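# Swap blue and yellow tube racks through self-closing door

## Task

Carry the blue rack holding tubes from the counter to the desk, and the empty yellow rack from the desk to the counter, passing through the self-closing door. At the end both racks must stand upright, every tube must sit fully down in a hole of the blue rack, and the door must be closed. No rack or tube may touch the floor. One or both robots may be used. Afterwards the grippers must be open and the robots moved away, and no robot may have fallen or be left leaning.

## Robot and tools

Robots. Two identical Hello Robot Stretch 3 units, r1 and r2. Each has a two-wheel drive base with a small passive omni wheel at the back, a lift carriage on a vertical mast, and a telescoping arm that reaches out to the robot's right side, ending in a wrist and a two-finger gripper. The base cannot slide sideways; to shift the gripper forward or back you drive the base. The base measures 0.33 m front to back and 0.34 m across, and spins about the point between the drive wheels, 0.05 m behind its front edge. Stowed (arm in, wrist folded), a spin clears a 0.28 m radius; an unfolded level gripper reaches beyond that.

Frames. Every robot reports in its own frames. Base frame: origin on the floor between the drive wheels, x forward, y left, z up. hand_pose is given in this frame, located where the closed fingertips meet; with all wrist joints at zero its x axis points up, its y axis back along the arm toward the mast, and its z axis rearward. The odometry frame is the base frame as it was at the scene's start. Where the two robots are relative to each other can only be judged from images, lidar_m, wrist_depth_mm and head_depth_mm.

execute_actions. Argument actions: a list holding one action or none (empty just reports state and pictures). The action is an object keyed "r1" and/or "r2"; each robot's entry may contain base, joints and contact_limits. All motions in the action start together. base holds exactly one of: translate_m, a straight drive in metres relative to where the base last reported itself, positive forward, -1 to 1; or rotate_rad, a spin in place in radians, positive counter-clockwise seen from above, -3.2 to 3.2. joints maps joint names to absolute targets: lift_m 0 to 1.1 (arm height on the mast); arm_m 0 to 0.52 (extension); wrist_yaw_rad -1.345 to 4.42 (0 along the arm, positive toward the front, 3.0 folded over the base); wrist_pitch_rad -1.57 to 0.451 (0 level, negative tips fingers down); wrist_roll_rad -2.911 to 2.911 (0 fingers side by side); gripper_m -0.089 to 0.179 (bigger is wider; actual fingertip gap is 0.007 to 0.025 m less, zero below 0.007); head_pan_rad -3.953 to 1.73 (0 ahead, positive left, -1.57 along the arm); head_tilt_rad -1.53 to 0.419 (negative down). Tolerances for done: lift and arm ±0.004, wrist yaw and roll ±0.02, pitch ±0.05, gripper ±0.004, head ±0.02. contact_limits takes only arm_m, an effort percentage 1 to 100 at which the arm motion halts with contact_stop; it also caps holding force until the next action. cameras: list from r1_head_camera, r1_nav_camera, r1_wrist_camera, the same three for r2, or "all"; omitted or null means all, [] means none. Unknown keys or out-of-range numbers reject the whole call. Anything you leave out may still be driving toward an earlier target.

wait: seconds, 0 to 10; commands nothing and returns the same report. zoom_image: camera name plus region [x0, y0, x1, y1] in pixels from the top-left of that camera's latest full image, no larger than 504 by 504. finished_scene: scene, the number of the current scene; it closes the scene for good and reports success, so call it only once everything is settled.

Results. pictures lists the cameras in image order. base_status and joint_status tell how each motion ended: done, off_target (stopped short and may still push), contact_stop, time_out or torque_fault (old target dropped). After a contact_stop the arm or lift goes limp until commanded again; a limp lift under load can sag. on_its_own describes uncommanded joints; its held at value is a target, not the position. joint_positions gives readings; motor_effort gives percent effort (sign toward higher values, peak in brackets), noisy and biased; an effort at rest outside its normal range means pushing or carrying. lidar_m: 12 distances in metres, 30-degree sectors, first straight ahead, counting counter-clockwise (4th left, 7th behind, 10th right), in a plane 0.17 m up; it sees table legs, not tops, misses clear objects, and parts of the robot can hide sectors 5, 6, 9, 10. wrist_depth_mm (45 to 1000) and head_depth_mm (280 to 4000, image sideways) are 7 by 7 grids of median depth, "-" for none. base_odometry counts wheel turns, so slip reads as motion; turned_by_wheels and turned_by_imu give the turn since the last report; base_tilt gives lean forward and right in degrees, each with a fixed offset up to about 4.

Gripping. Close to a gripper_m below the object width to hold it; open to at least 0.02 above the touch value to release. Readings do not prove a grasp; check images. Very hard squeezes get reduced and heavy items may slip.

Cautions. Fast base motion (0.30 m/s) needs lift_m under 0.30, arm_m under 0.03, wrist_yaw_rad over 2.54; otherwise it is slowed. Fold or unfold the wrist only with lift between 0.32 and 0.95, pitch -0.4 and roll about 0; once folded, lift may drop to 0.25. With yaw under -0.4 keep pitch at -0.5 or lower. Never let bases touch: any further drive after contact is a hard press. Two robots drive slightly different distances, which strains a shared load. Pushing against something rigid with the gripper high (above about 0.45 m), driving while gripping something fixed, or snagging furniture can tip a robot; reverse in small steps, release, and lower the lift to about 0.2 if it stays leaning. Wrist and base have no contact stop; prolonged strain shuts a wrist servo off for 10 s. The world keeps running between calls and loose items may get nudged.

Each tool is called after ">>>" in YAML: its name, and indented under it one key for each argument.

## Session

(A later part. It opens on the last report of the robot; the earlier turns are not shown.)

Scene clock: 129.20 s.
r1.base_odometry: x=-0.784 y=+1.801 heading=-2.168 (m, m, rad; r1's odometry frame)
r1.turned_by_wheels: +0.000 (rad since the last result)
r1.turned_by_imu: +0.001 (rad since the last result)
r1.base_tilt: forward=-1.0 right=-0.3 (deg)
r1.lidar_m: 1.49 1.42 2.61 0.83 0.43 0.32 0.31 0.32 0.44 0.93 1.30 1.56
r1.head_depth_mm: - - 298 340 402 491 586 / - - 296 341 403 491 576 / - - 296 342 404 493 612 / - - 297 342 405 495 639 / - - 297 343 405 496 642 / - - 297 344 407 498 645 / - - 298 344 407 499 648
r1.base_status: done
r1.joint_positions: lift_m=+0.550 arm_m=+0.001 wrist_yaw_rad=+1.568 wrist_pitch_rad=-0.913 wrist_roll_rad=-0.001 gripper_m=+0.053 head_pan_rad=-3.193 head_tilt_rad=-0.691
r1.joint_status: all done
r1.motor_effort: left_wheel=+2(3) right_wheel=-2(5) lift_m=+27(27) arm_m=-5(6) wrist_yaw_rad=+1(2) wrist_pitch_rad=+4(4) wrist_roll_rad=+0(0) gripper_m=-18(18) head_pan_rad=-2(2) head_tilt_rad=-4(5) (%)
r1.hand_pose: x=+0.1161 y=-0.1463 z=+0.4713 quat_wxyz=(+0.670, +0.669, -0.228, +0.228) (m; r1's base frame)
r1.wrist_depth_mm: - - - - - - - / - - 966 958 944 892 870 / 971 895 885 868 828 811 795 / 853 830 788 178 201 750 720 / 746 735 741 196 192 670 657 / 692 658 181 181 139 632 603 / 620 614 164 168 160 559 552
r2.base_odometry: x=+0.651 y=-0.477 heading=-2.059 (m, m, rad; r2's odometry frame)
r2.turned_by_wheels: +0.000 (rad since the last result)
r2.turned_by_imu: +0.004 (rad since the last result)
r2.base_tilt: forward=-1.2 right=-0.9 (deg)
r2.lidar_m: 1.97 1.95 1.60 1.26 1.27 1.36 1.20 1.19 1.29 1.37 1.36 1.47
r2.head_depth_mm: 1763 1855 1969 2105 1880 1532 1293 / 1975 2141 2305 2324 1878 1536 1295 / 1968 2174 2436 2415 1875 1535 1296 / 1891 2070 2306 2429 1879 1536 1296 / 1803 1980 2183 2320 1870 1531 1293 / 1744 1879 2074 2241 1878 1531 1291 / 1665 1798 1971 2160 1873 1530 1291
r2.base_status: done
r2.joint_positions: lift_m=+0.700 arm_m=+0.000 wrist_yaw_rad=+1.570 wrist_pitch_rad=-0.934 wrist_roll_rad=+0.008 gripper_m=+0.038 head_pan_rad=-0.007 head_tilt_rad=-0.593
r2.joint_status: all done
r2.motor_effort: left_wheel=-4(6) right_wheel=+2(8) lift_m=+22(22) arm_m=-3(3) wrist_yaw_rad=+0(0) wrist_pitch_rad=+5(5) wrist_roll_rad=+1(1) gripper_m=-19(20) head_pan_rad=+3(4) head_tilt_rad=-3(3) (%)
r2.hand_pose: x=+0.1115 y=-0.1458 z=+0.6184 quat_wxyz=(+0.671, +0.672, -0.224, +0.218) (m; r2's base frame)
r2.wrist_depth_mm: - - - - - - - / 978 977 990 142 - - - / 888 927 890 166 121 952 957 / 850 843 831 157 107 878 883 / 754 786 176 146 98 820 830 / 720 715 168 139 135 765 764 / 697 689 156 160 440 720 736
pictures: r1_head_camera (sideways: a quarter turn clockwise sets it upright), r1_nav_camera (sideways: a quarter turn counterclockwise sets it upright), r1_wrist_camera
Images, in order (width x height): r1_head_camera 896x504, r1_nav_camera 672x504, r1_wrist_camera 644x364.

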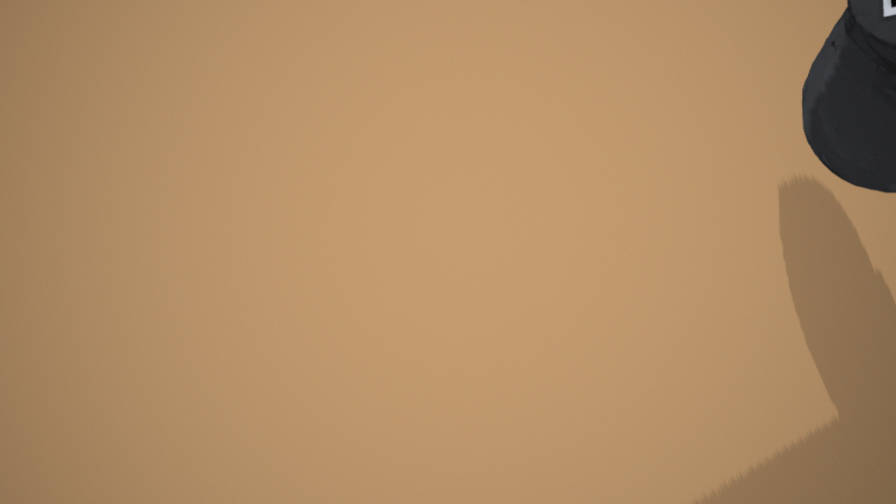

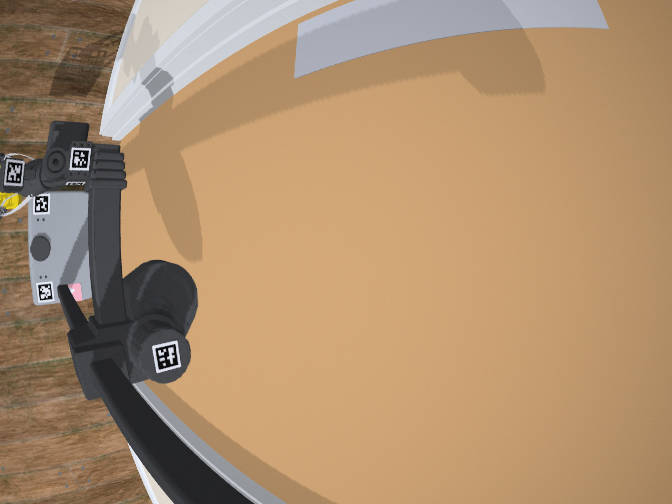

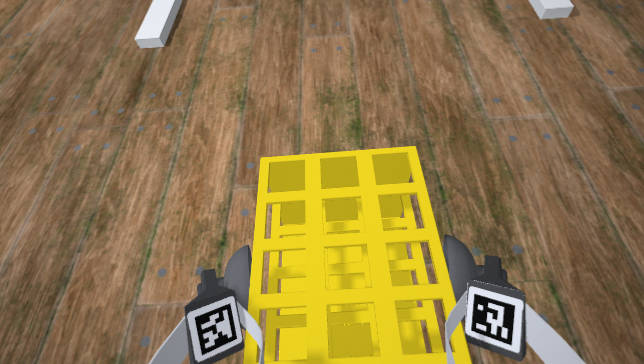

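>>> execute_actions:
  actions:
    - {"r1":{"base":{"translate_m":-0.1},"joints":{"lift_m":0.4,"head_tilt_rad":-1.1}},"r2":{"base":{"translate_m":0.12}}}
  cameras: ["r1_nav_camera"]

Scene clock: 132.17 s.
r1.base_odometry: x=-0.727 y=+1.884 heading=-2.168 (m, m, rad; r1's odometry frame)
r1.turned_by_wheels: +0.000 (rad since the last result)
r1.turned_by_imu: +0.002 (rad since the last result)
r1.base_tilt: forward=-1.0 right=-0.4 (deg)
r1.lidar_m: 1.51 1.52 2.62 0.50 0.34 0.28 0.28 0.31 0.41 0.46 1.30 1.64
r1.head_depth_mm: - 303 371 495 683 - 1066 / - 306 379 510 668 - 1060 / - 307 388 525 713 - - / - 312 397 541 851 - - / - 318 406 559 896 1238 - / - 323 415 576 947 1220 1106 / 288 330 425 596 1081 984 1138
r1.base_status: done
r1.joint_positions: lift_m=+0.400 arm_m=+0.001 wrist_yaw_rad=+1.569 wrist_pitch_rad=-0.914 wrist_roll_rad=-0.001 gripper_m=+0.053 head_pan_rad=-3.194 head_tilt_rad=-1.088
r1.joint_status: all done
r1.motor_effort: left_wheel=+0(22) right_wheel=-1(22) lift_m=+27(24) arm_m=-6(6) wrist_yaw_rad=+0(1) wrist_pitch_rad=+4(5) wrist_roll_rad=+0(0) gripper_m=-18(18) head_pan_rad=-2(2) head_tilt_rad=-6(31) (%)
r1.hand_pose: x=+0.1159 y=-0.1462 z=+0.3212 quat_wxyz=(+0.670, +0.669, -0.228, +0.227) (m; r1's base frame)
r1.wrist_depth_mm: 929 917 882 876 824 774 762 / 793 796 750 732 736 702 677 / 706 690 670 655 641 623 592 / 636 619 596 178 201 557 544 / 574 563 547 196 195 517 507 / 520 518 181 181 139 472 464 / 484 475 165 168 160 424 428
r2.base_odometry: x=+0.595 y=-0.583 heading=-2.059 (m, m, rad; r2's odometry frame)
r2.turned_by_wheels: +0.000 (rad since the last result)
r2.turned_by_imu: +0.001 (rad since the last result)
r2.base_tilt: forward=-1.2 right=-0.8 (deg)
r2.lidar_m: 1.87 1.84 1.51 1.31 1.30 1.41 1.31 1.30 1.41 1.32 1.31 1.42
r2.head_depth_mm: 1702 1791 1914 2031 1882 1536 1296 / 1892 2045 2226 2271 1882 1533 1301 / 1851 2045 2286 2421 1871 1529 1299 / 1774 1949 2159 2346 1883 1534 1296 / 1705 1861 2052 2225 1874 1534 1291 / 1632 1773 1960 2148 1876 1526 1295 / 1561 1696 1867 2047 1867 1530 1293
r2.base_status: done
r2.joint_positions: lift_m=+0.700 arm_m=+0.000 wrist_yaw_rad=+1.570 wrist_pitch_rad=-0.934 wrist_roll_rad=+0.008 gripper_m=+0.038 head_pan_rad=-0.007 head_tilt_rad=-0.593
r2.joint_status: not commanded
r2.motor_effort: left_wheel=-3(4) right_wheel=+2(8) lift_m=+22(23) arm_m=-3(3) wrist_yaw_rad=+0(0) wrist_pitch_rad=+5(5) wrist_roll_rad=+1(0) gripper_m=-20(19) head_pan_rad=+3(3) head_tilt_rad=-3(3) (%)
r2.hand_pose: x=+0.1115 y=-0.1458 z=+0.6184 quat_wxyz=(+0.671, +0.672, -0.224, +0.218) (m; r2's base frame)
r2.wrist_depth_mm: - - - - - - - / 979 937 992 142 - - - / 910 948 899 165 122 972 952 / 835 838 842 156 107 854 882 / 772 772 175 146 98 827 832 / 722 731 167 138 135 774 782 / 683 699 155 161 443 712 718
pictures: r1_nav_camera (sideways: a quarter turn counterclockwise sets it upright)
Images, in order (width x height): r1_nav_camera 672x504.

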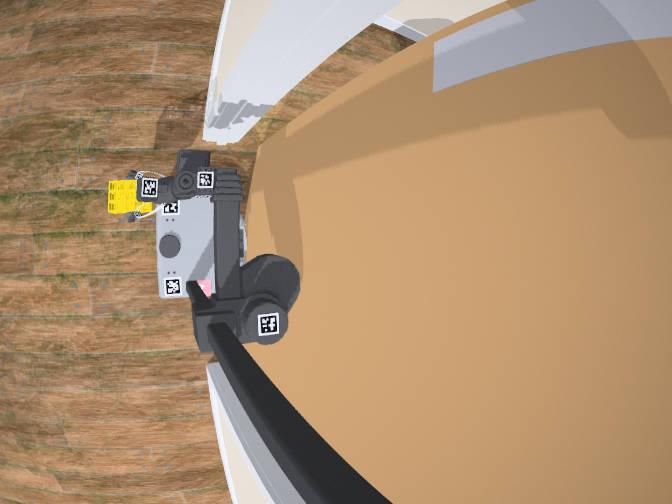

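>>> execute_actions:
  actions:
    - {"r1":{"base":{"translate_m":-0.35}},"r2":{"base":{"translate_m":0.35}}}
  cameras: ["r1_nav_camera"]

Scene clock: 137.40 s.
r1.base_odometry: x=-0.531 y=+2.173 heading=-2.168 (m, m, rad; r1's odometry frame)
r1.turned_by_wheels: +0.000 (rad since the last result)
r1.turned_by_imu: +0.001 (rad since the last result)
r1.base_tilt: forward=-0.9 right=-0.3 (deg)
r1.lidar_m: 1.85 2.35 0.45 0.28 0.25 0.25 0.30 1.74 1.28 0.41 0.40 1.79
r1.head_depth_mm: - 304 364 453 568 - 1067 / 294 339 416 536 660 - 1062 / 317 384 485 658 939 - - / 356 443 583 850 1275 - - / 404 523 737 1427 1321 1236 - / 473 1789 1617 1466 1331 1231 1105 / 2122 1845 1648 1480 1342 1232 1134
r1.base_status: done
r1.joint_positions: lift_m=+0.400 arm_m=+0.001 wrist_yaw_rad=+1.569 wrist_pitch_rad=-0.914 wrist_roll_rad=-0.001 gripper_m=+0.053 head_pan_rad=-3.194 head_tilt_rad=-1.088
r1.joint_status: not commanded
r1.motor_effort: left_wheel=+0(7) right_wheel=-1(6) lift_m=+27(27) arm_m=-6(6) wrist_yaw_rad=+0(0) wrist_pitch_rad=+5(4) wrist_roll_rad=+0(0) gripper_m=-19(18) head_pan_rad=-2(2) head_tilt_rad=-6(6) (%)
r1.hand_pose: x=+0.1159 y=-0.1462 z=+0.3212 quat_wxyz=(+0.670, +0.669, -0.228, +0.227) (m; r1's base frame)
r1.wrist_depth_mm: 926 918 874 837 811 786 765 / 816 789 774 740 718 712 658 / 726 698 672 638 629 613 610 / 620 621 605 178 201 568 540 / 569 560 545 196 193 512 325 / 530 512 182 180 139 439 316 / 482 479 165 169 160 424 332
r2.base_odometry: x=+0.431 y=-0.892 heading=-2.059 (m, m, rad; r2's odometry frame)
r2.turned_by_wheels: +0.000 (rad since the last result)
r2.turned_by_imu: +0.003 (rad since the last result)
r2.base_tilt: forward=-1.2 right=-0.9 (deg)
r2.lidar_m: 1.54 1.53 1.65 0.90 1.09 1.56 1.63 1.62 1.49 1.19 1.17 1.27
r2.head_depth_mm: 1524 1615 1712 1834 1818 1531 1301 / 1587 1760 1918 2122 1879 1528 1296 / 1518 1679 1865 2118 1875 1530 1296 / 1452 1588 1770 1988 1862 1527 1296 / 1395 1515 1677 1882 1872 1526 1297 / 1333 1453 1606 1777 1887 1533 1298 / 1282 1386 1526 1692 1812 1529 1294
r2.base_status: done
r2.joint_positions: lift_m=+0.700 arm_m=+0.000 wrist_yaw_rad=+1.570 wrist_pitch_rad=-0.934 wrist_roll_rad=+0.008 gripper_m=+0.038 head_pan_rad=-0.007 head_tilt_rad=-0.593
r2.joint_status: not commanded
r2.motor_effort: left_wheel=-3(6) right_wheel=+3(6) lift_m=+23(23) arm_m=-3(3) wrist_yaw_rad=+0(0) wrist_pitch_rad=+5(5) wrist_roll_rad=+1(1) gripper_m=-20(19) head_pan_rad=+4(3) head_tilt_rad=-3(3) (%)
r2.hand_pose: x=+0.1115 y=-0.1458 z=+0.6184 quat_wxyz=(+0.671, +0.672, -0.224, +0.218) (m; r2's base frame)
r2.wrist_depth_mm: - - - - - - 889 / 979 969 980 143 - - 990 / 902 916 894 166 122 963 929 / 818 856 836 157 107 901 880 / 787 785 175 147 97 827 827 / 731 725 167 138 134 788 773 / 667 691 155 161 444 717 722
pictures: r1_nav_camera (sideways: a quarter turn counterclockwise sets it upright)
Images, in order (width x height): r1_nav_camera 672x504.

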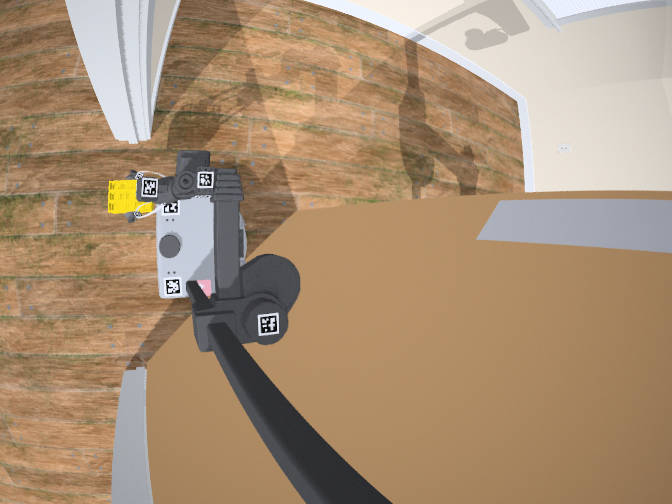

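>>> execute_actions:
  actions:
    - {"r1":{"base":{"rotate_rad":-0.77}},"r2":{"base":{"translate_m":0.16}}}
  cameras: []

>>> execute_actions:
  actions:
    - {"r1":{"base":{"translate_m":-0.35}},"r2":{"base":{"translate_m":0.13}}}
  cameras: ["r1_nav_camera"]

Scene clock: 141.97 s.
r1.base_odometry: x=-0.531 y=+2.173 heading=-2.938 (m, m, rad; r1's odometry frame)
r1.turned_by_wheels: -0.770 (rad since the last result)
r1.turned_by_imu: -0.778 (rad since the last result)
r1.base_tilt: forward=-1.0 right=-0.4 (deg)
r1.lidar_m: 1.46 1.96 1.85 2.66 0.34 0.28 0.28 0.30 0.47 1.41 1.24 0.40
r1.head_depth_mm: - 304 373 499 691 - 1066 / - 306 380 512 672 - 1060 / - 306 387 525 709 - - / - 312 395 540 848 - - / - 317 403 556 885 1236 - / - 322 412 570 928 1228 1104 / 286 327 420 588 976 1232 1133
r1.base_status: done
r1.joint_positions: lift_m=+0.400 arm_m=+0.001 wrist_yaw_rad=+1.569 wrist_pitch_rad=-0.914 wrist_roll_rad=-0.001 gripper_m=+0.053 head_pan_rad=-3.194 head_tilt_rad=-1.088
r1.joint_status: not commanded
r1.motor_effort: left_wheel=+1(6) right_wheel=-4(10) lift_m=+27(27) arm_m=-5(5) wrist_yaw_rad=+1(0) wrist_pitch_rad=+5(4) wrist_roll_rad=+0(0) gripper_m=-18(19) head_pan_rad=-3(2) head_tilt_rad=-6(7) (%)
r1.hand_pose: x=+0.1159 y=-0.1462 z=+0.3212 quat_wxyz=(+0.670, +0.669, -0.228, +0.227) (m; r1's base frame)
r1.wrist_depth_mm: 943 890 887 367 311 522 742 / 809 785 735 440 370 649 666 / 711 674 679 550 452 624 610 / 638 627 593 178 200 554 550 / 571 551 538 196 194 505 497 / 515 503 181 180 139 474 460 / 480 474 164 167 160 422 428
r2.base_odometry: x=+0.356 y=-1.033 heading=-2.059 (m, m, rad; r2's odometry frame)
r2.turned_by_wheels: +0.000 (rad since the last result)
r2.turned_by_imu: +0.002 (rad since the last result)
r2.base_tilt: forward=-1.2 right=-0.9 (deg)
r2.lidar_m: 1.39 1.38 1.49 0.85 0.92 1.63 1.79 1.77 1.41 1.13 1.11 1.21
r2.head_depth_mm: 1433 1528 1609 1740 1774 1539 1300 / 1433 1588 1758 1958 1867 1531 1290 / 1367 1510 1682 1904 1870 1538 1298 / 1309 1434 1599 1796 1876 1532 1297 / 1254 1372 1506 1690 1810 1534 1301 / 1203 1308 1430 1599 1747 1528 1290 / 1153 1254 1367 1510 1686 1529 1297
r2.base_status: done
r2.joint_positions: lift_m=+0.700 arm_m=+0.000 wrist_yaw_rad=+1.570 wrist_pitch_rad=-0.934 wrist_roll_rad=+0.008 gripper_m=+0.038 head_pan_rad=-0.007 head_tilt_rad=-0.593
r2.joint_status: not commanded
r2.motor_effort: left_wheel=-3(6) right_wheel=+2(8) lift_m=+22(23) arm_m=-3(3) wrist_yaw_rad=+0(1) wrist_pitch_rad=+5(5) wrist_roll_rad=+1(1) gripper_m=-20(20) head_pan_rad=+4(3) head_tilt_rad=-2(2) (%)
r2.hand_pose: x=+0.1115 y=-0.1458 z=+0.6184 quat_wxyz=(+0.671, +0.672, -0.224, +0.218) (m; r2's base frame)
r2.wrist_depth_mm: - - - - - - 852 / 960 961 960 143 - - 864 / 895 911 873 166 122 951 913 / 851 850 823 156 108 883 889 / 763 779 176 147 98 807 810 / 741 730 167 138 135 758 777 / 686 707 155 160 442 710 722
pictures: none
No camera images: the call's "cameras" was empty. Leave "cameras" out to get every camera's image.

Scene clock: 146.50 s.
r1.base_odometry: x=-0.188 y=+2.244 heading=-2.937 (m, m, rad; r1's odometry frame)
r1.turned_by_wheels: +0.001 (rad since the last result)
r1.turned_by_imu: +0.002 (rad since the last result)
r1.base_tilt: forward=-0.9 right=-0.3 (deg)
r1.lidar_m: 0.72 2.28 0.41 0.27 0.24 0.24 0.30 2.27 1.04 1.66 1.46 0.71
r1.head_depth_mm: - 309 369 456 572 - 1062 / 299 348 425 547 671 - 1059 / 328 397 502 681 976 - 1066 / 373 464 613 901 1286 - - / 431 557 788 1421 1314 1241 - / 508 1767 1622 1467 1332 1230 1104 / 2121 1859 1645 1472 1341 1230 1136
r1.base_status: translate_m off_target (by the wheels' count: -0.3495 of -0.3500)
r1.joint_positions: lift_m=+0.400 arm_m=+0.001 wrist_yaw_rad=+1.570 wrist_pitch_rad=-0.915 wrist_roll_rad=-0.001 gripper_m=+0.053 head_pan_rad=-3.194 head_tilt_rad=-1.089
r1.joint_status: not commanded
r1.on_its_own: left_wheel is at rest, and its effort (-41) is outside its rest range (-18 to +18); right_wheel is at rest, and its effort (-61) is outside its rest range (-18 to +18)
r1.motor_effort: left_wheel=-41(45) right_wheel=-61(60) lift_m=+27(28) arm_m=-3(6) wrist_yaw_rad=+0(1) wrist_pitch_rad=+5(6) wrist_roll_rad=+0(0) gripper_m=-19(19) head_pan_rad=-3(3) head_tilt_rad=-5(6) (%)
r1.hand_pose: x=+0.1157 y=-0.1460 z=+0.3211 quat_wxyz=(+0.670, +0.669, -0.227, +0.227) (m; r1's base frame)
r1.wrist_depth_mm: 916 890 854 737 783 782 746 / 799 787 748 733 722 716 672 / 733 685 675 649 637 622 608 / 639 631 587 179 201 552 546 / 569 562 552 196 194 504 511 / 519 514 182 181 139 474 466 / 484 475 163 168 160 427 427
r2.base_odometry: x=+0.295 y=-1.148 heading=-2.059 (m, m, rad; r2's odometry frame)
r2.turned_by_wheels: +0.000 (rad since the last result)
r2.turned_by_imu: +0.002 (rad since the last result)
r2.base_tilt: forward=-1.1 right=-0.9 (deg)
r2.lidar_m: 1.27 1.26 1.36 1.60 1.19 0.84 1.91 1.88 1.35 1.07 1.06 1.15
r2.head_depth_mm: 1340 1440 1546 1645 1722 1529 1300 / 1302 1441 1616 1824 1875 1535 1299 / 1244 1369 1527 1731 1855 1535 1297 / 1189 1306 1447 1634 1788 1531 1294 / 1141 1240 1375 1541 1704 1528 1295 / 1094 1193 1302 1456 1630 1530 1295 / 1053 1138 1237 1381 1542 1524 1296
r2.base_status: done
r2.joint_positions: lift_m=+0.700 arm_m=+0.000 wrist_yaw_rad=+1.570 wrist_pitch_rad=-0.934 wrist_roll_rad=+0.008 gripper_m=+0.038 head_pan_rad=-0.007 head_tilt_rad=-0.593
r2.joint_status: not commanded
r2.motor_effort: left_wheel=-3(6) right_wheel=+2(8) lift_m=+22(22) arm_m=-3(4) wrist_yaw_rad=+0(0) wrist_pitch_rad=+5(5) wrist_roll_rad=+0(0) gripper_m=-20(19) head_pan_rad=+3(3) head_tilt_rad=-3(3) (%)
r2.hand_pose: x=+0.1115 y=-0.1458 z=+0.6184 quat_wxyz=(+0.671, +0.672, -0.224, +0.218) (m; r2's base frame)
r2.wrist_depth_mm: - - - - - - 813 / 993 980 950 142 - - 850 / 889 911 894 165 122 945 862 / 858 846 831 157 107 902 859 / 819 798 176 147 98 819 842 / 732 738 168 138 135 788 782 / 686 701 155 161 446 722 709
pictures: r1_nav_camera (sideways: a quarter turn counterclockwise sets it upright)
Images, in order (width x height): r1_nav_camera 672x504.

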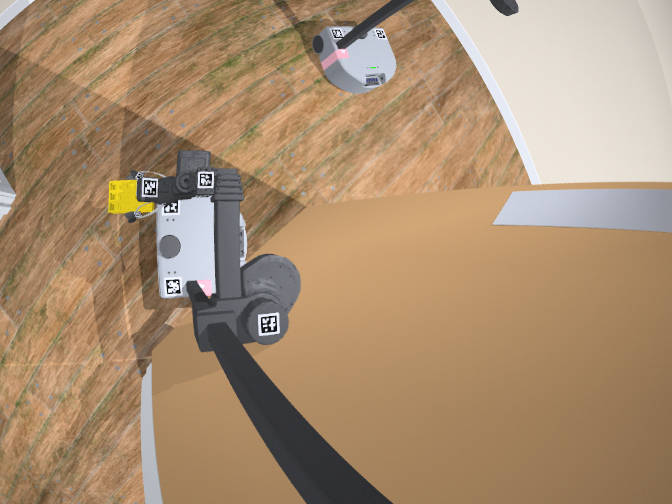

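The door stop is at about 90°. Easing off now.

>>> execute_actions:
  actions:
    - {"r1":{"base":{"rotate_rad":0.65}},"r2":{"base":{"translate_m":0.2}}}
  cameras: ["r1_nav_camera"]

Scene clock: 150.33 s.
r1.base_odometry: x=-0.188 y=+2.244 heading=-2.287 (m, m, rad; r1's odometry frame)
r1.turned_by_wheels: +0.650 (rad since the last result)
r1.turned_by_imu: +0.660 (rad since the last result)
r1.base_tilt: forward=-1.0 right=-0.3 (deg)
r1.lidar_m: 2.07 0.33 0.21 0.19 0.19 0.24 0.47 1.16 1.57 1.46 0.71 1.90
r1.head_depth_mm: 404 448 501 566 624 - 904 / 1903 628 700 832 913 - 1056 / 1996 1748 1561 1412 1323 - 1067 / 2021 1769 1580 1427 1305 - - / 2060 1786 1579 1445 1319 1235 - / 2074 1603 1543 1466 1327 1232 1104 / 2070 1764 1577 1479 1349 1235 1136
r1.base_status: done
r1.joint_positions: lift_m=+0.400 arm_m=+0.001 wrist_yaw_rad=+1.570 wrist_pitch_rad=-0.915 wrist_roll_rad=-0.001 gripper_m=+0.053 head_pan_rad=-3.194 head_tilt_rad=-1.089
r1.joint_status: not commanded
r1.motor_effort: left_wheel=-1(41) right_wheel=+1(53) lift_m=+28(28) arm_m=-4(4) wrist_yaw_rad=+0(0) wrist_pitch_rad=+5(5) wrist_roll_rad=+0(0) gripper_m=-18(19) head_pan_rad=-2(1) head_tilt_rad=-6(6) (%)
r1.hand_pose: x=+0.1157 y=-0.1460 z=+0.3211 quat_wxyz=(+0.670, +0.669, -0.227, +0.227) (m; r1's base frame)
r1.wrist_depth_mm: 942 909 890 834 819 787 535 / 817 784 756 716 722 705 537 / 568 665 687 634 627 630 562 / 510 616 603 178 203 554 550 / 460 564 535 196 194 521 508 / 445 514 182 181 139 472 460 / 424 477 164 167 160 422 428
r2.base_odometry: x=+0.201 y=-1.325 heading=-2.060 (m, m, rad; r2's odometry frame)
r2.turned_by_wheels: +0.000 (rad since the last result)
r2.turned_by_imu: +0.002 (rad since the last result)
r2.base_tilt: forward=-1.2 right=-0.9 (deg)
r2.lidar_m: 1.08 1.07 1.16 1.64 1.30 0.94 2.09 2.07 1.25 0.99 0.98 1.07
r2.head_depth_mm: 1158 1285 1397 1525 1635 1540 1305 / 1102 1217 1372 1571 1758 1533 1305 / 1053 1163 1293 1460 1694 1530 1297 / 1004 1107 1225 1375 1578 1535 1294 / 964 1055 1166 1296 1472 1532 1292 / 927 1011 1108 1234 1384 1495 1293 / 893 965 1056 1171 1312 1438 1297
r2.base_status: done
r2.joint_positions: lift_m=+0.700 arm_m=+0.000 wrist_yaw_rad=+1.570 wrist_pitch_rad=-0.934 wrist_roll_rad=+0.008 gripper_m=+0.038 head_pan_rad=-0.007 head_tilt_rad=-0.593
r2.joint_status: not commanded
r2.motor_effort: left_wheel=-3(7) right_wheel=+2(7) lift_m=+22(22) arm_m=-3(3) wrist_yaw_rad=+0(0) wrist_pitch_rad=+5(5) wrist_roll_rad=+1(1) gripper_m=-19(20) head_pan_rad=+4(4) head_tilt_rad=-2(2) (%)
r2.hand_pose: x=+0.1115 y=-0.1458 z=+0.6184 quat_wxyz=(+0.671, +0.672, -0.224, +0.218) (m; r2's base frame)
r2.wrist_depth_mm: 969 - - - - 992 738 / 984 - 934 142 - - 778 / 899 914 900 166 121 964 817 / 818 832 814 156 107 901 821 / 757 801 175 147 98 840 830 / 721 725 167 138 135 762 772 / 679 701 155 161 445 710 724
pictures: r1_nav_camera (sideways: a quarter turn counterclockwise sets it upright)
Images, in order (width x height): r1_nav_camera 672x504.

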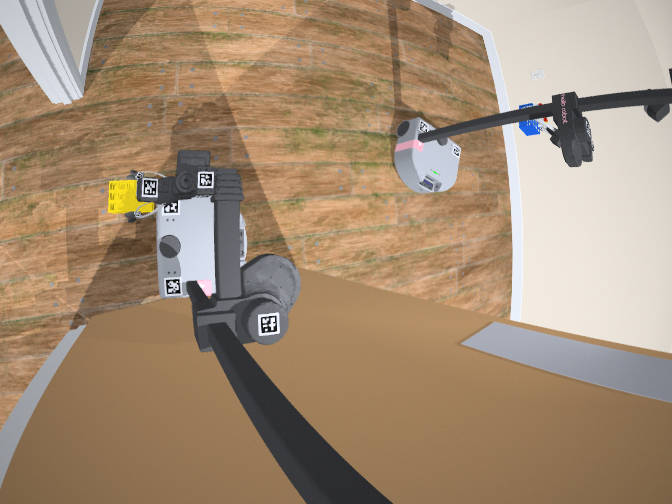

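>>> execute_actions:
  actions:
    - {"r1":{"base":{"rotate_rad":0.05},"joints":{"wrist_yaw_rad":2.5,"lift_m":0.43}},"r2":{"base":{"rotate_rad":1.665}}}
  cameras: ["r1_nav_camera"]

Scene clock: 155.50 s.
r1.base_odometry: x=-0.188 y=+2.244 heading=-2.237 (m, m, rad; r1's odometry frame)
r1.turned_by_wheels: +0.050 (rad since the last result)
r1.turned_by_imu: +0.051 (rad since the last result)
r1.base_tilt: forward=-1.0 right=-0.3 (deg)
r1.lidar_m: 2.07 0.31 0.20 0.19 0.19 0.24 0.50 1.30 1.54 1.46 0.71 1.98
r1.head_depth_mm: 427 472 522 582 628 - 872 / 1956 1712 783 878 - - 1061 / 1988 1752 1563 1413 1325 - 813 / 2024 1770 1585 1433 1305 - - / 2063 1751 1598 1451 1315 1239 - / 2026 1565 1618 1471 1331 1232 - / 2077 1678 1645 1482 1339 1232 1131
r1.base_status: done
r1.joint_positions: lift_m=+0.430 arm_m=+0.001 wrist_yaw_rad=+2.498 wrist_pitch_rad=-0.915 wrist_roll_rad=-0.001 gripper_m=+0.053 head_pan_rad=-3.194 head_tilt_rad=-1.089
r1.joint_status: all done
r1.motor_effort: left_wheel=-1(5) right_wheel=+0(5) lift_m=+39(39) arm_m=-4(5) wrist_yaw_rad=+1(2) wrist_pitch_rad=+5(5) wrist_roll_rad=+0(0) gripper_m=-18(18) head_pan_rad=-2(1) head_tilt_rad=-6(5) (%)
r1.hand_pose: x=+0.0611 y=-0.0360 z=+0.3507 quat_wxyz=(+0.497, +0.700, +0.096, +0.503) (m; r1's base frame)
r1.wrist_depth_mm: 213 247 306 388 833 849 799 / 230 269 332 454 741 751 716 / 247 296 370 522 676 646 643 / 273 326 410 181 202 602 591 / - 372 421 195 193 548 528 / 318 - 143 180 139 503 479 / 343 - - 167 160 451 457
r2.base_odometry: x=+0.201 y=-1.325 heading=-0.395 (m, m, rad; r2's odometry frame)
r2.turned_by_wheels: +1.665 (rad since the last result)
r2.turned_by_imu: +1.673 (rad since the last result)
r2.base_tilt: forward=-1.2 right=-0.9 (deg)
r2.lidar_m: 1.64 1.21 0.94 2.08 2.08 1.17 0.99 0.99 1.11 1.08 1.08 1.22
r2.head_depth_mm: 1571 1661 1751 1848 1826 1543 1302 / 1609 1787 1965 2143 1876 1538 1295 / 1557 1718 1901 2146 1879 1533 1295 / 1497 1649 1834 2055 1882 1526 1299 / 1453 1591 1764 1974 1867 1531 1296 / 1404 1545 1758 2222 1875 1531 1291 / 3230 3574 3384 2415 1869 1529 1293
r2.base_status: done
r2.joint_positions: lift_m=+0.700 arm_m=+0.000 wrist_yaw_rad=+1.570 wrist_pitch_rad=-0.934 wrist_roll_rad=+0.008 gripper_m=+0.038 head_pan_rad=-0.007 head_tilt_rad=-0.593
r2.joint_status: not commanded
r2.motor_effort: left_wheel=-3(8) right_wheel=+2(7) lift_m=+23(22) arm_m=-3(4) wrist_yaw_rad=+0(0) wrist_pitch_rad=+5(5) wrist_roll_rad=+1(1) gripper_m=-20(19) head_pan_rad=+3(3) head_tilt_rad=-1(2) (%)
r2.hand_pose: x=+0.1115 y=-0.1458 z=+0.6184 quat_wxyz=(+0.671, +0.672, -0.224, +0.218) (m; r2's base frame)
r2.wrist_depth_mm: 967 - - - - - 848 / 959 990 963 144 - - 890 / 893 917 885 166 122 924 891 / 844 825 821 157 107 875 872 / 793 769 175 147 98 827 832 / 737 738 168 138 135 768 768 / 673 708 156 160 451 709 733
pictures: r1_nav_camera (sideways: a quarter turn counterclockwise sets it upright)
Images, in order (width x height): r1_nav_camera 672x504.

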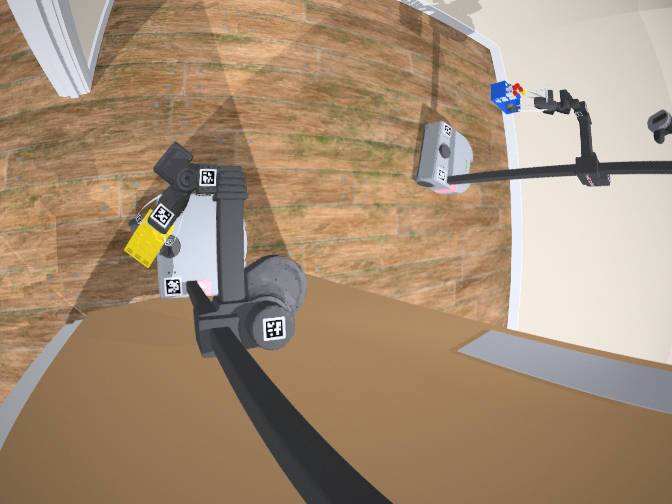

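>>> execute_actions:
  actions:
    - {"r1":{"base":{"translate_m":-0.42},"joints":{"head_pan_rad":-1.57,"head_tilt_rad":-1.2}},"r2":{"base":{"translate_m":0.45},"joints":{"head_pan_rad":0.6,"head_tilt_rad":-1.0}}}
  cameras: ["r1_nav_camera","r2_nav_camera"]

Scene clock: 162.03 s.
r1.base_odometry: x=+0.071 y=+2.574 heading=-2.237 (m, m, rad; r1's odometry frame)
r1.turned_by_wheels: +0.000 (rad since the last result)
r1.turned_by_imu: +0.001 (rad since the last result)
r1.base_tilt: forward=-1.0 right=-0.4 (deg)
r1.lidar_m: 2.49 0.27 0.19 0.18 0.18 1.94 1.84 0.57 0.58 1.49 1.18 1.00
r1.head_depth_mm: 1613 1554 1428 1319 1251 - - / 1597 1568 1445 1340 1272 - - / 1616 1594 1454 1349 - - - / 1596 1609 1472 1370 1268 889 1108 / 1590 1630 1496 1385 1281 1196 1122 / 1580 1651 1508 1388 1295 1206 1132 / 1571 1667 1533 1414 1307 1217 1140
r1.base_status: done
r1.joint_positions: lift_m=+0.430 arm_m=+0.001 wrist_yaw_rad=+2.498 wrist_pitch_rad=-0.915 wrist_roll_rad=-0.001 gripper_m=+0.053 head_pan_rad=-1.577 head_tilt_rad=-1.186
r1.joint_status: all done
r1.motor_effort: left_wheel=-1(6) right_wheel=+2(2) lift_m=+39(39) arm_m=-4(5) wrist_yaw_rad=+0(1) wrist_pitch_rad=+5(5) wrist_roll_rad=+0(0) gripper_m=-19(19) head_pan_rad=+2(28) head_tilt_rad=-7(19) (%)
r1.hand_pose: x=+0.0610 y=-0.0360 z=+0.3507 quat_wxyz=(+0.497, +0.700, +0.096, +0.503) (m; r1's base frame)
r1.wrist_depth_mm: 205 234 279 357 479 750 815 / 221 254 312 402 582 729 706 / 236 280 351 461 655 644 639 / 263 310 396 178 201 597 578 / - 358 408 196 193 545 535 / 542 - 144 180 138 495 498 / 528 - - 167 160 443 460
r2.base_odometry: x=+0.616 y=-1.498 heading=-0.395 (m, m, rad; r2's odometry frame)
r2.turned_by_wheels: +0.000 (rad since the last result)
r2.turned_by_imu: +0.004 (rad since the last result)
r2.base_tilt: forward=-1.2 right=-0.9 (deg)
r2.lidar_m: 1.20 2.98 0.65 0.75 2.20 1.68 1.42 1.41 1.12 0.94 0.94 1.06
r2.head_depth_mm: 2572 1321 1513 1572 1398 1257 1138 / 2563 2119 1769 1581 1393 1251 1136 / 2542 2114 1818 1565 1390 1249 1137 / 2533 2106 1802 1571 1390 1248 1131 / 2552 2100 1792 1564 1386 1246 1143 / 2507 2112 1773 1561 1385 1242 1132 / 1402 1425 1547 1068 1190 1139 1130
r2.base_status: done
r2.joint_positions: lift_m=+0.700 arm_m=+0.000 wrist_yaw_rad=+1.570 wrist_pitch_rad=-0.934 wrist_roll_rad=+0.008 gripper_m=+0.038 head_pan_rad=+0.593 head_tilt_rad=-0.987
r2.joint_status: all done
r2.motor_effort: left_wheel=-3(5) right_wheel=+3(7) lift_m=+22(22) arm_m=-3(3) wrist_yaw_rad=+0(1) wrist_pitch_rad=+5(5) wrist_roll_rad=+1(1) gripper_m=-19(19) head_pan_rad=+4(38) head_tilt_rad=-4(23) (%)
r2.hand_pose: x=+0.1115 y=-0.1458 z=+0.6184 quat_wxyz=(+0.671, +0.672, -0.224, +0.218) (m; r2's base frame)
r2.wrist_depth_mm: - - - - - 987 734 / 960 998 973 143 - - 770 / 892 923 893 165 121 931 789 / 816 851 828 157 107 886 817 / 752 808 176 146 98 815 818 / 706 741 167 138 135 757 754 / 677 706 155 160 443 711 712
pictures: r1_nav_camera (sideways: a quarter turn counterclockwise sets it upright), r2_nav_camera (sideways: a quarter turn counterclockwise sets it upright)
Images, in order (width x height): r1_nav_camera 672x504, r2_nav_camera 672x504.

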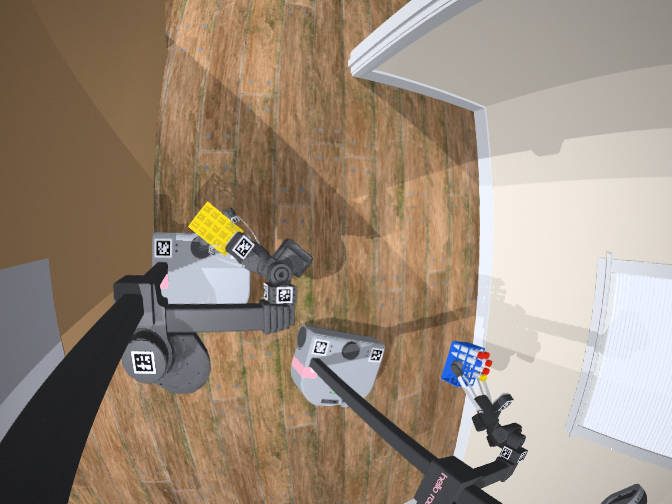

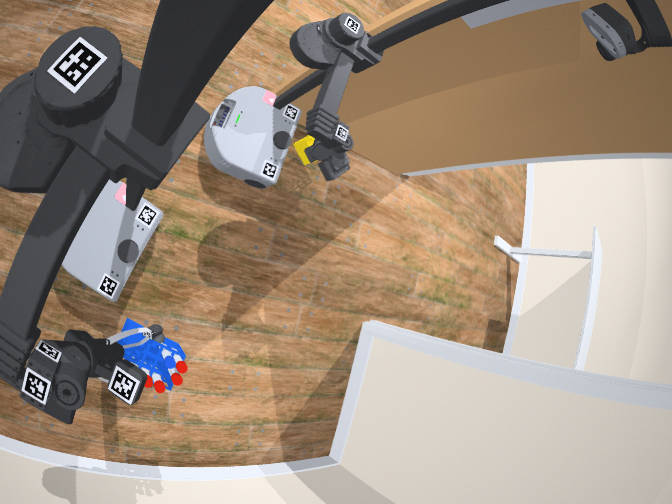

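>>> execute_actions:
  actions:
    - {"r2":{"base":{"translate_m":0.38}}}
  cameras: []

>>> execute_actions:
  actions:
    - {"r2":{"base":{"rotate_rad":0.765},"joints":{"head_pan_rad":0.04}}}
  cameras: ["r1_nav_camera","r2_nav_camera"]

Scene clock: 168.17 s.
r1.base_odometry: x=+0.071 y=+2.574 heading=-2.237 (m, m, rad; r1's odometry frame)
r1.turned_by_wheels: +0.000 (rad since the last result)
r1.turned_by_imu: +0.001 (rad since the last result)
r1.base_tilt: forward=-0.9 right=-0.3 (deg)
r1.lidar_m: 2.49 0.27 0.19 0.18 0.18 1.94 1.84 1.89 1.57 0.49 1.18 1.01
r1.head_depth_mm: 470 1556 1424 1294 1246 - - / 484 1518 1247 1200 1266 - - / 533 1569 1277 1219 - - - / 879 1611 1479 1365 1273 889 1107 / 1587 1635 1491 1380 1282 1195 1124 / 1580 1645 1512 1389 1294 1207 1128 / 1562 1674 1528 1410 1307 1216 1142
r1.base_status: not commanded
r1.joint_positions: lift_m=+0.430 arm_m=+0.001 wrist_yaw_rad=+2.498 wrist_pitch_rad=-0.915 wrist_roll_rad=-0.001 gripper_m=+0.053 head_pan_rad=-1.577 head_tilt_rad=-1.186
r1.joint_status: not commanded
r1.motor_effort: left_wheel=-1(1) right_wheel=+2(3) lift_m=+39(39) arm_m=-4(5) wrist_yaw_rad=+1(1) wrist_pitch_rad=+5(5) wrist_roll_rad=+0(0) gripper_m=-18(18) head_pan_rad=+2(1) head_tilt_rad=-7(7) (%)
r1.hand_pose: x=+0.0610 y=-0.0360 z=+0.3507 quat_wxyz=(+0.497, +0.700, +0.096, +0.503) (m; r1's base frame)
r1.wrist_depth_mm: 205 235 279 355 482 731 799 / 219 256 313 403 579 715 722 / 238 281 356 468 649 644 643 / 261 315 394 178 201 587 585 / - 354 413 195 194 557 526 / 543 - 143 181 139 498 490 / 514 - - 168 161 451 463
r2.base_odometry: x=+0.967 y=-1.644 heading=-0.395 (m, m, rad; r2's odometry frame)
r2.turned_by_wheels: +0.000 (rad since the last result)
r2.turned_by_imu: +0.004 (rad since the last result)
r2.base_tilt: forward=-1.1 right=-0.9 (deg)
r2.lidar_m: 0.83 0.83 1.00 0.62 0.77 2.10 1.77 1.77 0.98 0.83 0.83 0.94
r2.head_depth_mm: 746 874 1045 1294 1392 1254 1139 / 2496 943 1098 1349 1398 1251 1136 / 2560 2107 1803 1519 1392 1251 1134 / 2561 2101 1796 1572 1391 1247 1130 / 2484 2098 1801 1567 1391 1248 1146 / 2543 2089 1785 1564 1384 1248 1128 / 2505 2097 1773 1558 1380 1242 1128
r2.base_status: done
r2.joint_positions: lift_m=+0.700 arm_m=+0.000 wrist_yaw_rad=+1.570 wrist_pitch_rad=-0.934 wrist_roll_rad=+0.008 gripper_m=+0.038 head_pan_rad=+0.593 head_tilt_rad=-0.988
r2.joint_status: not commanded
r2.motor_effort: left_wheel=-3(6) right_wheel=+2(8) lift_m=+22(22) arm_m=-3(4) wrist_yaw_rad=-1(0) wrist_pitch_rad=+5(5) wrist_roll_rad=+1(1) gripper_m=-20(20) head_pan_rad=+3(3) head_tilt_rad=-4(4) (%)
r2.hand_pose: x=+0.1115 y=-0.1458 z=+0.6184 quat_wxyz=(+0.671, +0.672, -0.224, +0.218) (m; r2's base frame)
r2.wrist_depth_mm: - - 909 941 - 854 641 / 995 997 960 144 - 880 647 / 913 890 868 166 121 903 673 / 820 836 828 156 108 882 693 / 776 784 176 147 98 809 711 / 727 730 167 138 135 776 724 / 686 709 155 160 441 712 709
pictures: none
No camera images: the call's "cameras" was empty. Leave "cameras" out to get every camera's image.

Scene clock: 170.33 s.
r1.base_odometry: x=+0.071 y=+2.574 heading=-2.237 (m, m, rad; r1's odometry frame)
r1.turned_by_wheels: +0.000 (rad since the last result)
r1.turned_by_imu: +0.000 (rad since the last result)
r1.base_tilt: forward=-0.9 right=-0.4 (deg)
r1.lidar_m: 2.49 0.27 0.19 0.18 0.18 1.95 1.84 1.90 0.57 0.57 1.18 1.00
r1.head_depth_mm: 588 788 1392 1314 1247 - - / 1604 1570 1227 1291 1264 - - / 1609 1583 1279 1317 - - - / 808 1587 1464 1362 1270 892 1107 / 1461 902 1491 1378 1282 1197 1122 / 1578 1652 1513 1394 1291 1203 1131 / 1574 1677 1526 1408 1309 1221 1140
r1.base_status: not commanded
r1.joint_positions: lift_m=+0.430 arm_m=+0.001 wrist_yaw_rad=+2.498 wrist_pitch_rad=-0.915 wrist_roll_rad=-0.001 gripper_m=+0.053 head_pan_rad=-1.577 head_tilt_rad=-1.186
r1.joint_status: not commanded
r1.motor_effort: left_wheel=-1(1) right_wheel=+2(2) lift_m=+39(39) arm_m=-5(4) wrist_yaw_rad=+1(0) wrist_pitch_rad=+5(5) wrist_roll_rad=+0(0) gripper_m=-19(19) head_pan_rad=+3(2) head_tilt_rad=-7(8) (%)
r1.hand_pose: x=+0.0610 y=-0.0360 z=+0.3507 quat_wxyz=(+0.497, +0.700, +0.096, +0.503) (m; r1's base frame)
r1.wrist_depth_mm: 204 230 282 356 479 747 825 / 219 257 314 403 576 723 734 / 237 276 352 473 669 644 646 / 264 312 395 179 202 602 588 / - 360 405 195 195 540 532 / 556 - 144 180 139 497 485 / 513 - - 168 159 450 458
r2.base_odometry: x=+0.967 y=-1.644 heading=+0.370 (m, m, rad; r2's odometry frame)
r2.turned_by_wheels: +0.765 (rad since the last result)
r2.turned_by_imu: +0.769 (rad since the last result)
r2.base_tilt: forward=-1.1 right=-0.9 (deg)
r2.lidar_m: 2.67 0.88 0.62 2.37 1.87 1.77 1.26 0.88 0.83 0.85 0.89 0.83
r2.head_depth_mm: 2560 2128 1809 1272 1398 1255 583 / 2496 2118 1814 1568 1394 1258 584 / 2567 2109 1822 1565 1389 1253 1134 / 2554 2117 1796 1559 1385 1248 1135 / 2541 2096 1799 1565 1387 1242 1130 / 2555 2096 1718 1555 1381 1248 1130 / 1199 1270 1394 1505 1380 1243 1129
r2.base_status: done
r2.joint_positions: lift_m=+0.700 arm_m=+0.000 wrist_yaw_rad=+1.570 wrist_pitch_rad=-0.934 wrist_roll_rad=+0.008 gripper_m=+0.038 head_pan_rad=+0.047 head_tilt_rad=-0.988
r2.joint_status: all done
r2.motor_effort: left_wheel=-3(8) right_wheel=+3(7) lift_m=+22(22) arm_m=-3(4) wrist_yaw_rad=-1(0) wrist_pitch_rad=+5(5) wrist_roll_rad=+0(1) gripper_m=-20(19) head_pan_rad=-4(39) head_tilt_rad=-4(4) (%)
r2.hand_pose: x=+0.1115 y=-0.1458 z=+0.6184 quat_wxyz=(+0.671, +0.672, -0.224, +0.218) (m; r2's base frame)
r2.wrist_depth_mm: 793 - - - - 680 599 / 853 999 943 144 900 770 689 / 864 931 880 166 122 900 776 / 672 842 826 156 108 897 867 / 712 799 175 146 98 823 835 / 731 732 168 138 135 770 798 / 664 684 155 160 442 716 721
pictures: r1_nav_camera (sideways: a quarter turn counterclockwise sets it upright), r2_nav_camera (sideways: a quarter turn counterclockwise sets it upright)
Images, in order (width x height): r1_nav_camera 672x504, r2_nav_camera 672x504.

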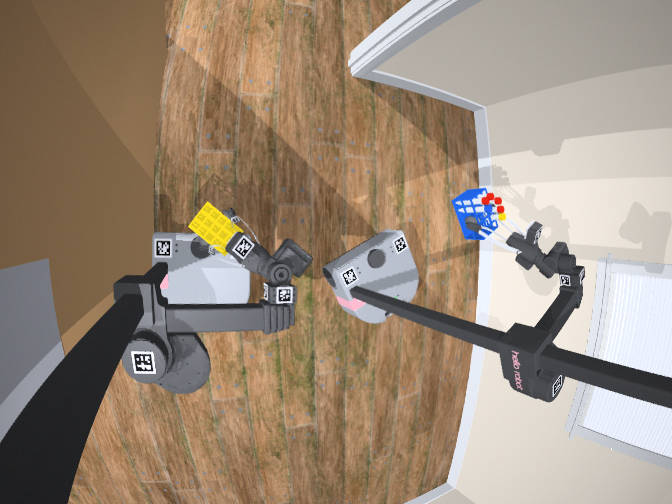

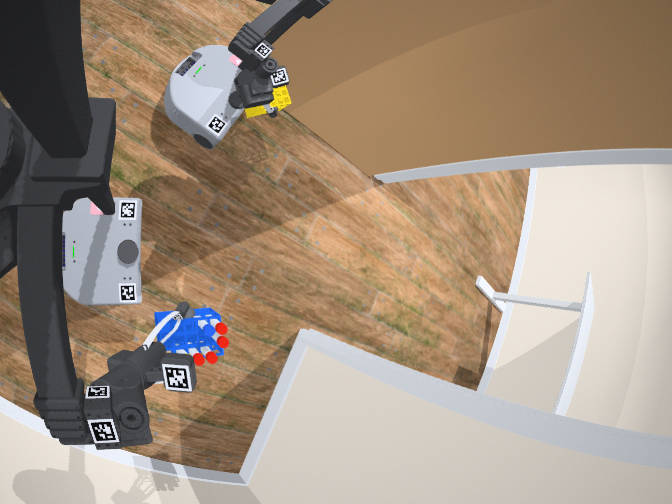

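>>> execute_actions:
  actions:
    - {"r2":{"base":{"translate_m":0.95}},"r1":{"joints":{"head_pan_rad":-0.5,"head_tilt_rad":-0.9}}}
  cameras: ["r1_nav_camera","r2_nav_camera"]

Scene clock: 181.90 s.
r1.base_odometry: x=+0.071 y=+2.574 heading=-2.237 (m, m, rad; r1's odometry frame)
r1.turned_by_wheels: +0.000 (rad since the last result)
r1.turned_by_imu: +0.001 (rad since the last result)
r1.base_tilt: forward=-1.0 right=-0.3 (deg)
r1.lidar_m: 0.65 0.27 0.19 0.18 0.18 1.94 1.85 1.90 1.56 1.49 1.18 0.80
r1.head_depth_mm: 951 1121 1380 1546 1373 1218 1099 / 904 1047 1265 1523 1393 1231 1106 / 2438 2214 1847 1581 1307 1247 1122 / 2688 659 1862 1609 1249 1258 1127 / 2707 601 1832 1618 1279 1270 1137 / 2730 595 776 1599 1448 1280 1123 / 571 624 1950 1688 1459 1141 763
r1.base_status: not commanded
r1.joint_positions: lift_m=+0.430 arm_m=+0.001 wrist_yaw_rad=+2.498 wrist_pitch_rad=-0.915 wrist_roll_rad=-0.001 gripper_m=+0.053 head_pan_rad=-0.507 head_tilt_rad=-0.903
r1.joint_status: all done
r1.motor_effort: left_wheel=-1(1) right_wheel=+2(1) lift_m=+39(39) arm_m=-4(5) wrist_yaw_rad=+1(1) wrist_pitch_rad=+5(5) wrist_roll_rad=+0(0) gripper_m=-19(18) head_pan_rad=+2(30) head_tilt_rad=+1(22) (%)
r1.hand_pose: x=+0.0610 y=-0.0360 z=+0.3507 quat_wxyz=(+0.497, +0.700, +0.096, +0.503) (m; r1's base frame)
r1.wrist_depth_mm: 204 233 280 355 476 750 807 / 219 256 313 409 586 726 708 / 239 282 351 471 657 667 640 / 263 312 392 178 202 586 578 / - 358 407 194 194 549 537 / 546 - 143 181 139 495 499 / 518 - - 167 160 448 465
r2.base_odometry: x=+1.853 y=-1.301 heading=+0.370 (m, m, rad; r2's odometry frame)
r2.turned_by_wheels: +0.000 (rad since the last result)
r2.turned_by_imu: +0.009 (rad since the last result)
r2.base_tilt: forward=-1.2 right=-0.8 (deg)
r2.lidar_m: 1.73 2.65 0.42 0.43 0.56 0.78 1.89 1.32 0.39 0.41 1.68 2.14
r2.head_depth_mm: 2013 2114 1807 1577 1398 1254 583 / 2090 2023 1806 1580 1395 1251 584 / 2246 2127 1800 1578 1393 1251 1133 / 2336 2122 1801 1569 1393 1249 1132 / 2395 2099 1792 1562 1386 1240 1133 / 2460 2114 1784 1563 1381 1239 1130 / 2519 2089 1774 1554 1383 1240 1126
r2.base_status: done
r2.joint_positions: lift_m=+0.700 arm_m=+0.000 wrist_yaw_rad=+1.570 wrist_pitch_rad=-0.934 wrist_roll_rad=+0.008 gripper_m=+0.038 head_pan_rad=+0.047 head_tilt_rad=-0.988
r2.joint_status: not commanded
r2.motor_effort: left_wheel=-3(6) right_wheel=+2(6) lift_m=+22(22) arm_m=-3(4) wrist_yaw_rad=+0(0) wrist_pitch_rad=+5(5) wrist_roll_rad=+1(0) gripper_m=-20(20) head_pan_rad=-4(4) head_tilt_rad=-4(5) (%)
r2.hand_pose: x=+0.1115 y=-0.1458 z=+0.6184 quat_wxyz=(+0.671, +0.672, -0.224, +0.218) (m; r2's base frame)
r2.wrist_depth_mm: - - - - - - - / 945 974 964 144 - - - / 882 916 883 166 121 968 961 / 601 841 825 157 108 879 906 / 651 793 176 146 98 827 845 / 698 717 167 138 135 779 777 / 681 693 156 161 443 713 737
pictures: r1_nav_camera (sideways: a quarter turn counterclockwise sets it upright), r2_nav_camera (sideways: a quarter turn counterclockwise sets it upright)
Images, in order (width x height): r1_nav_camera 672x504, r2_nav_camera 672x504.

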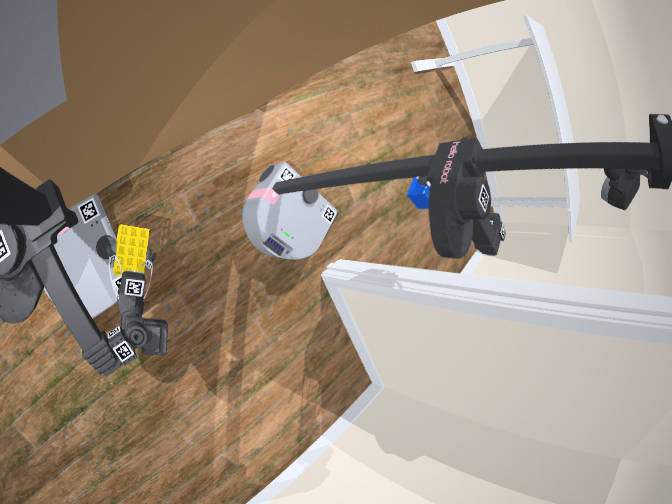

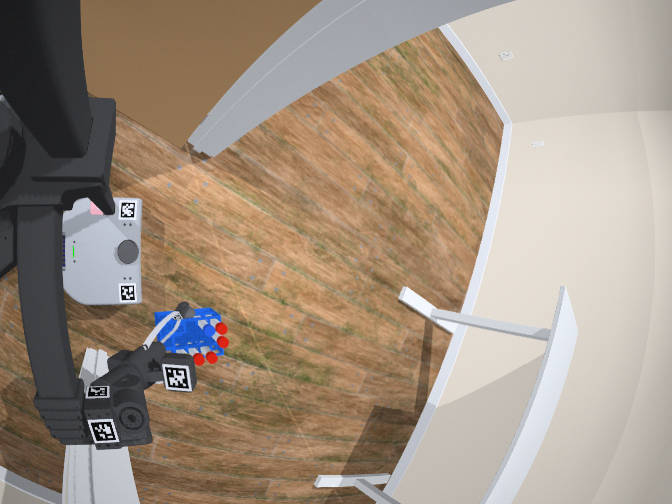

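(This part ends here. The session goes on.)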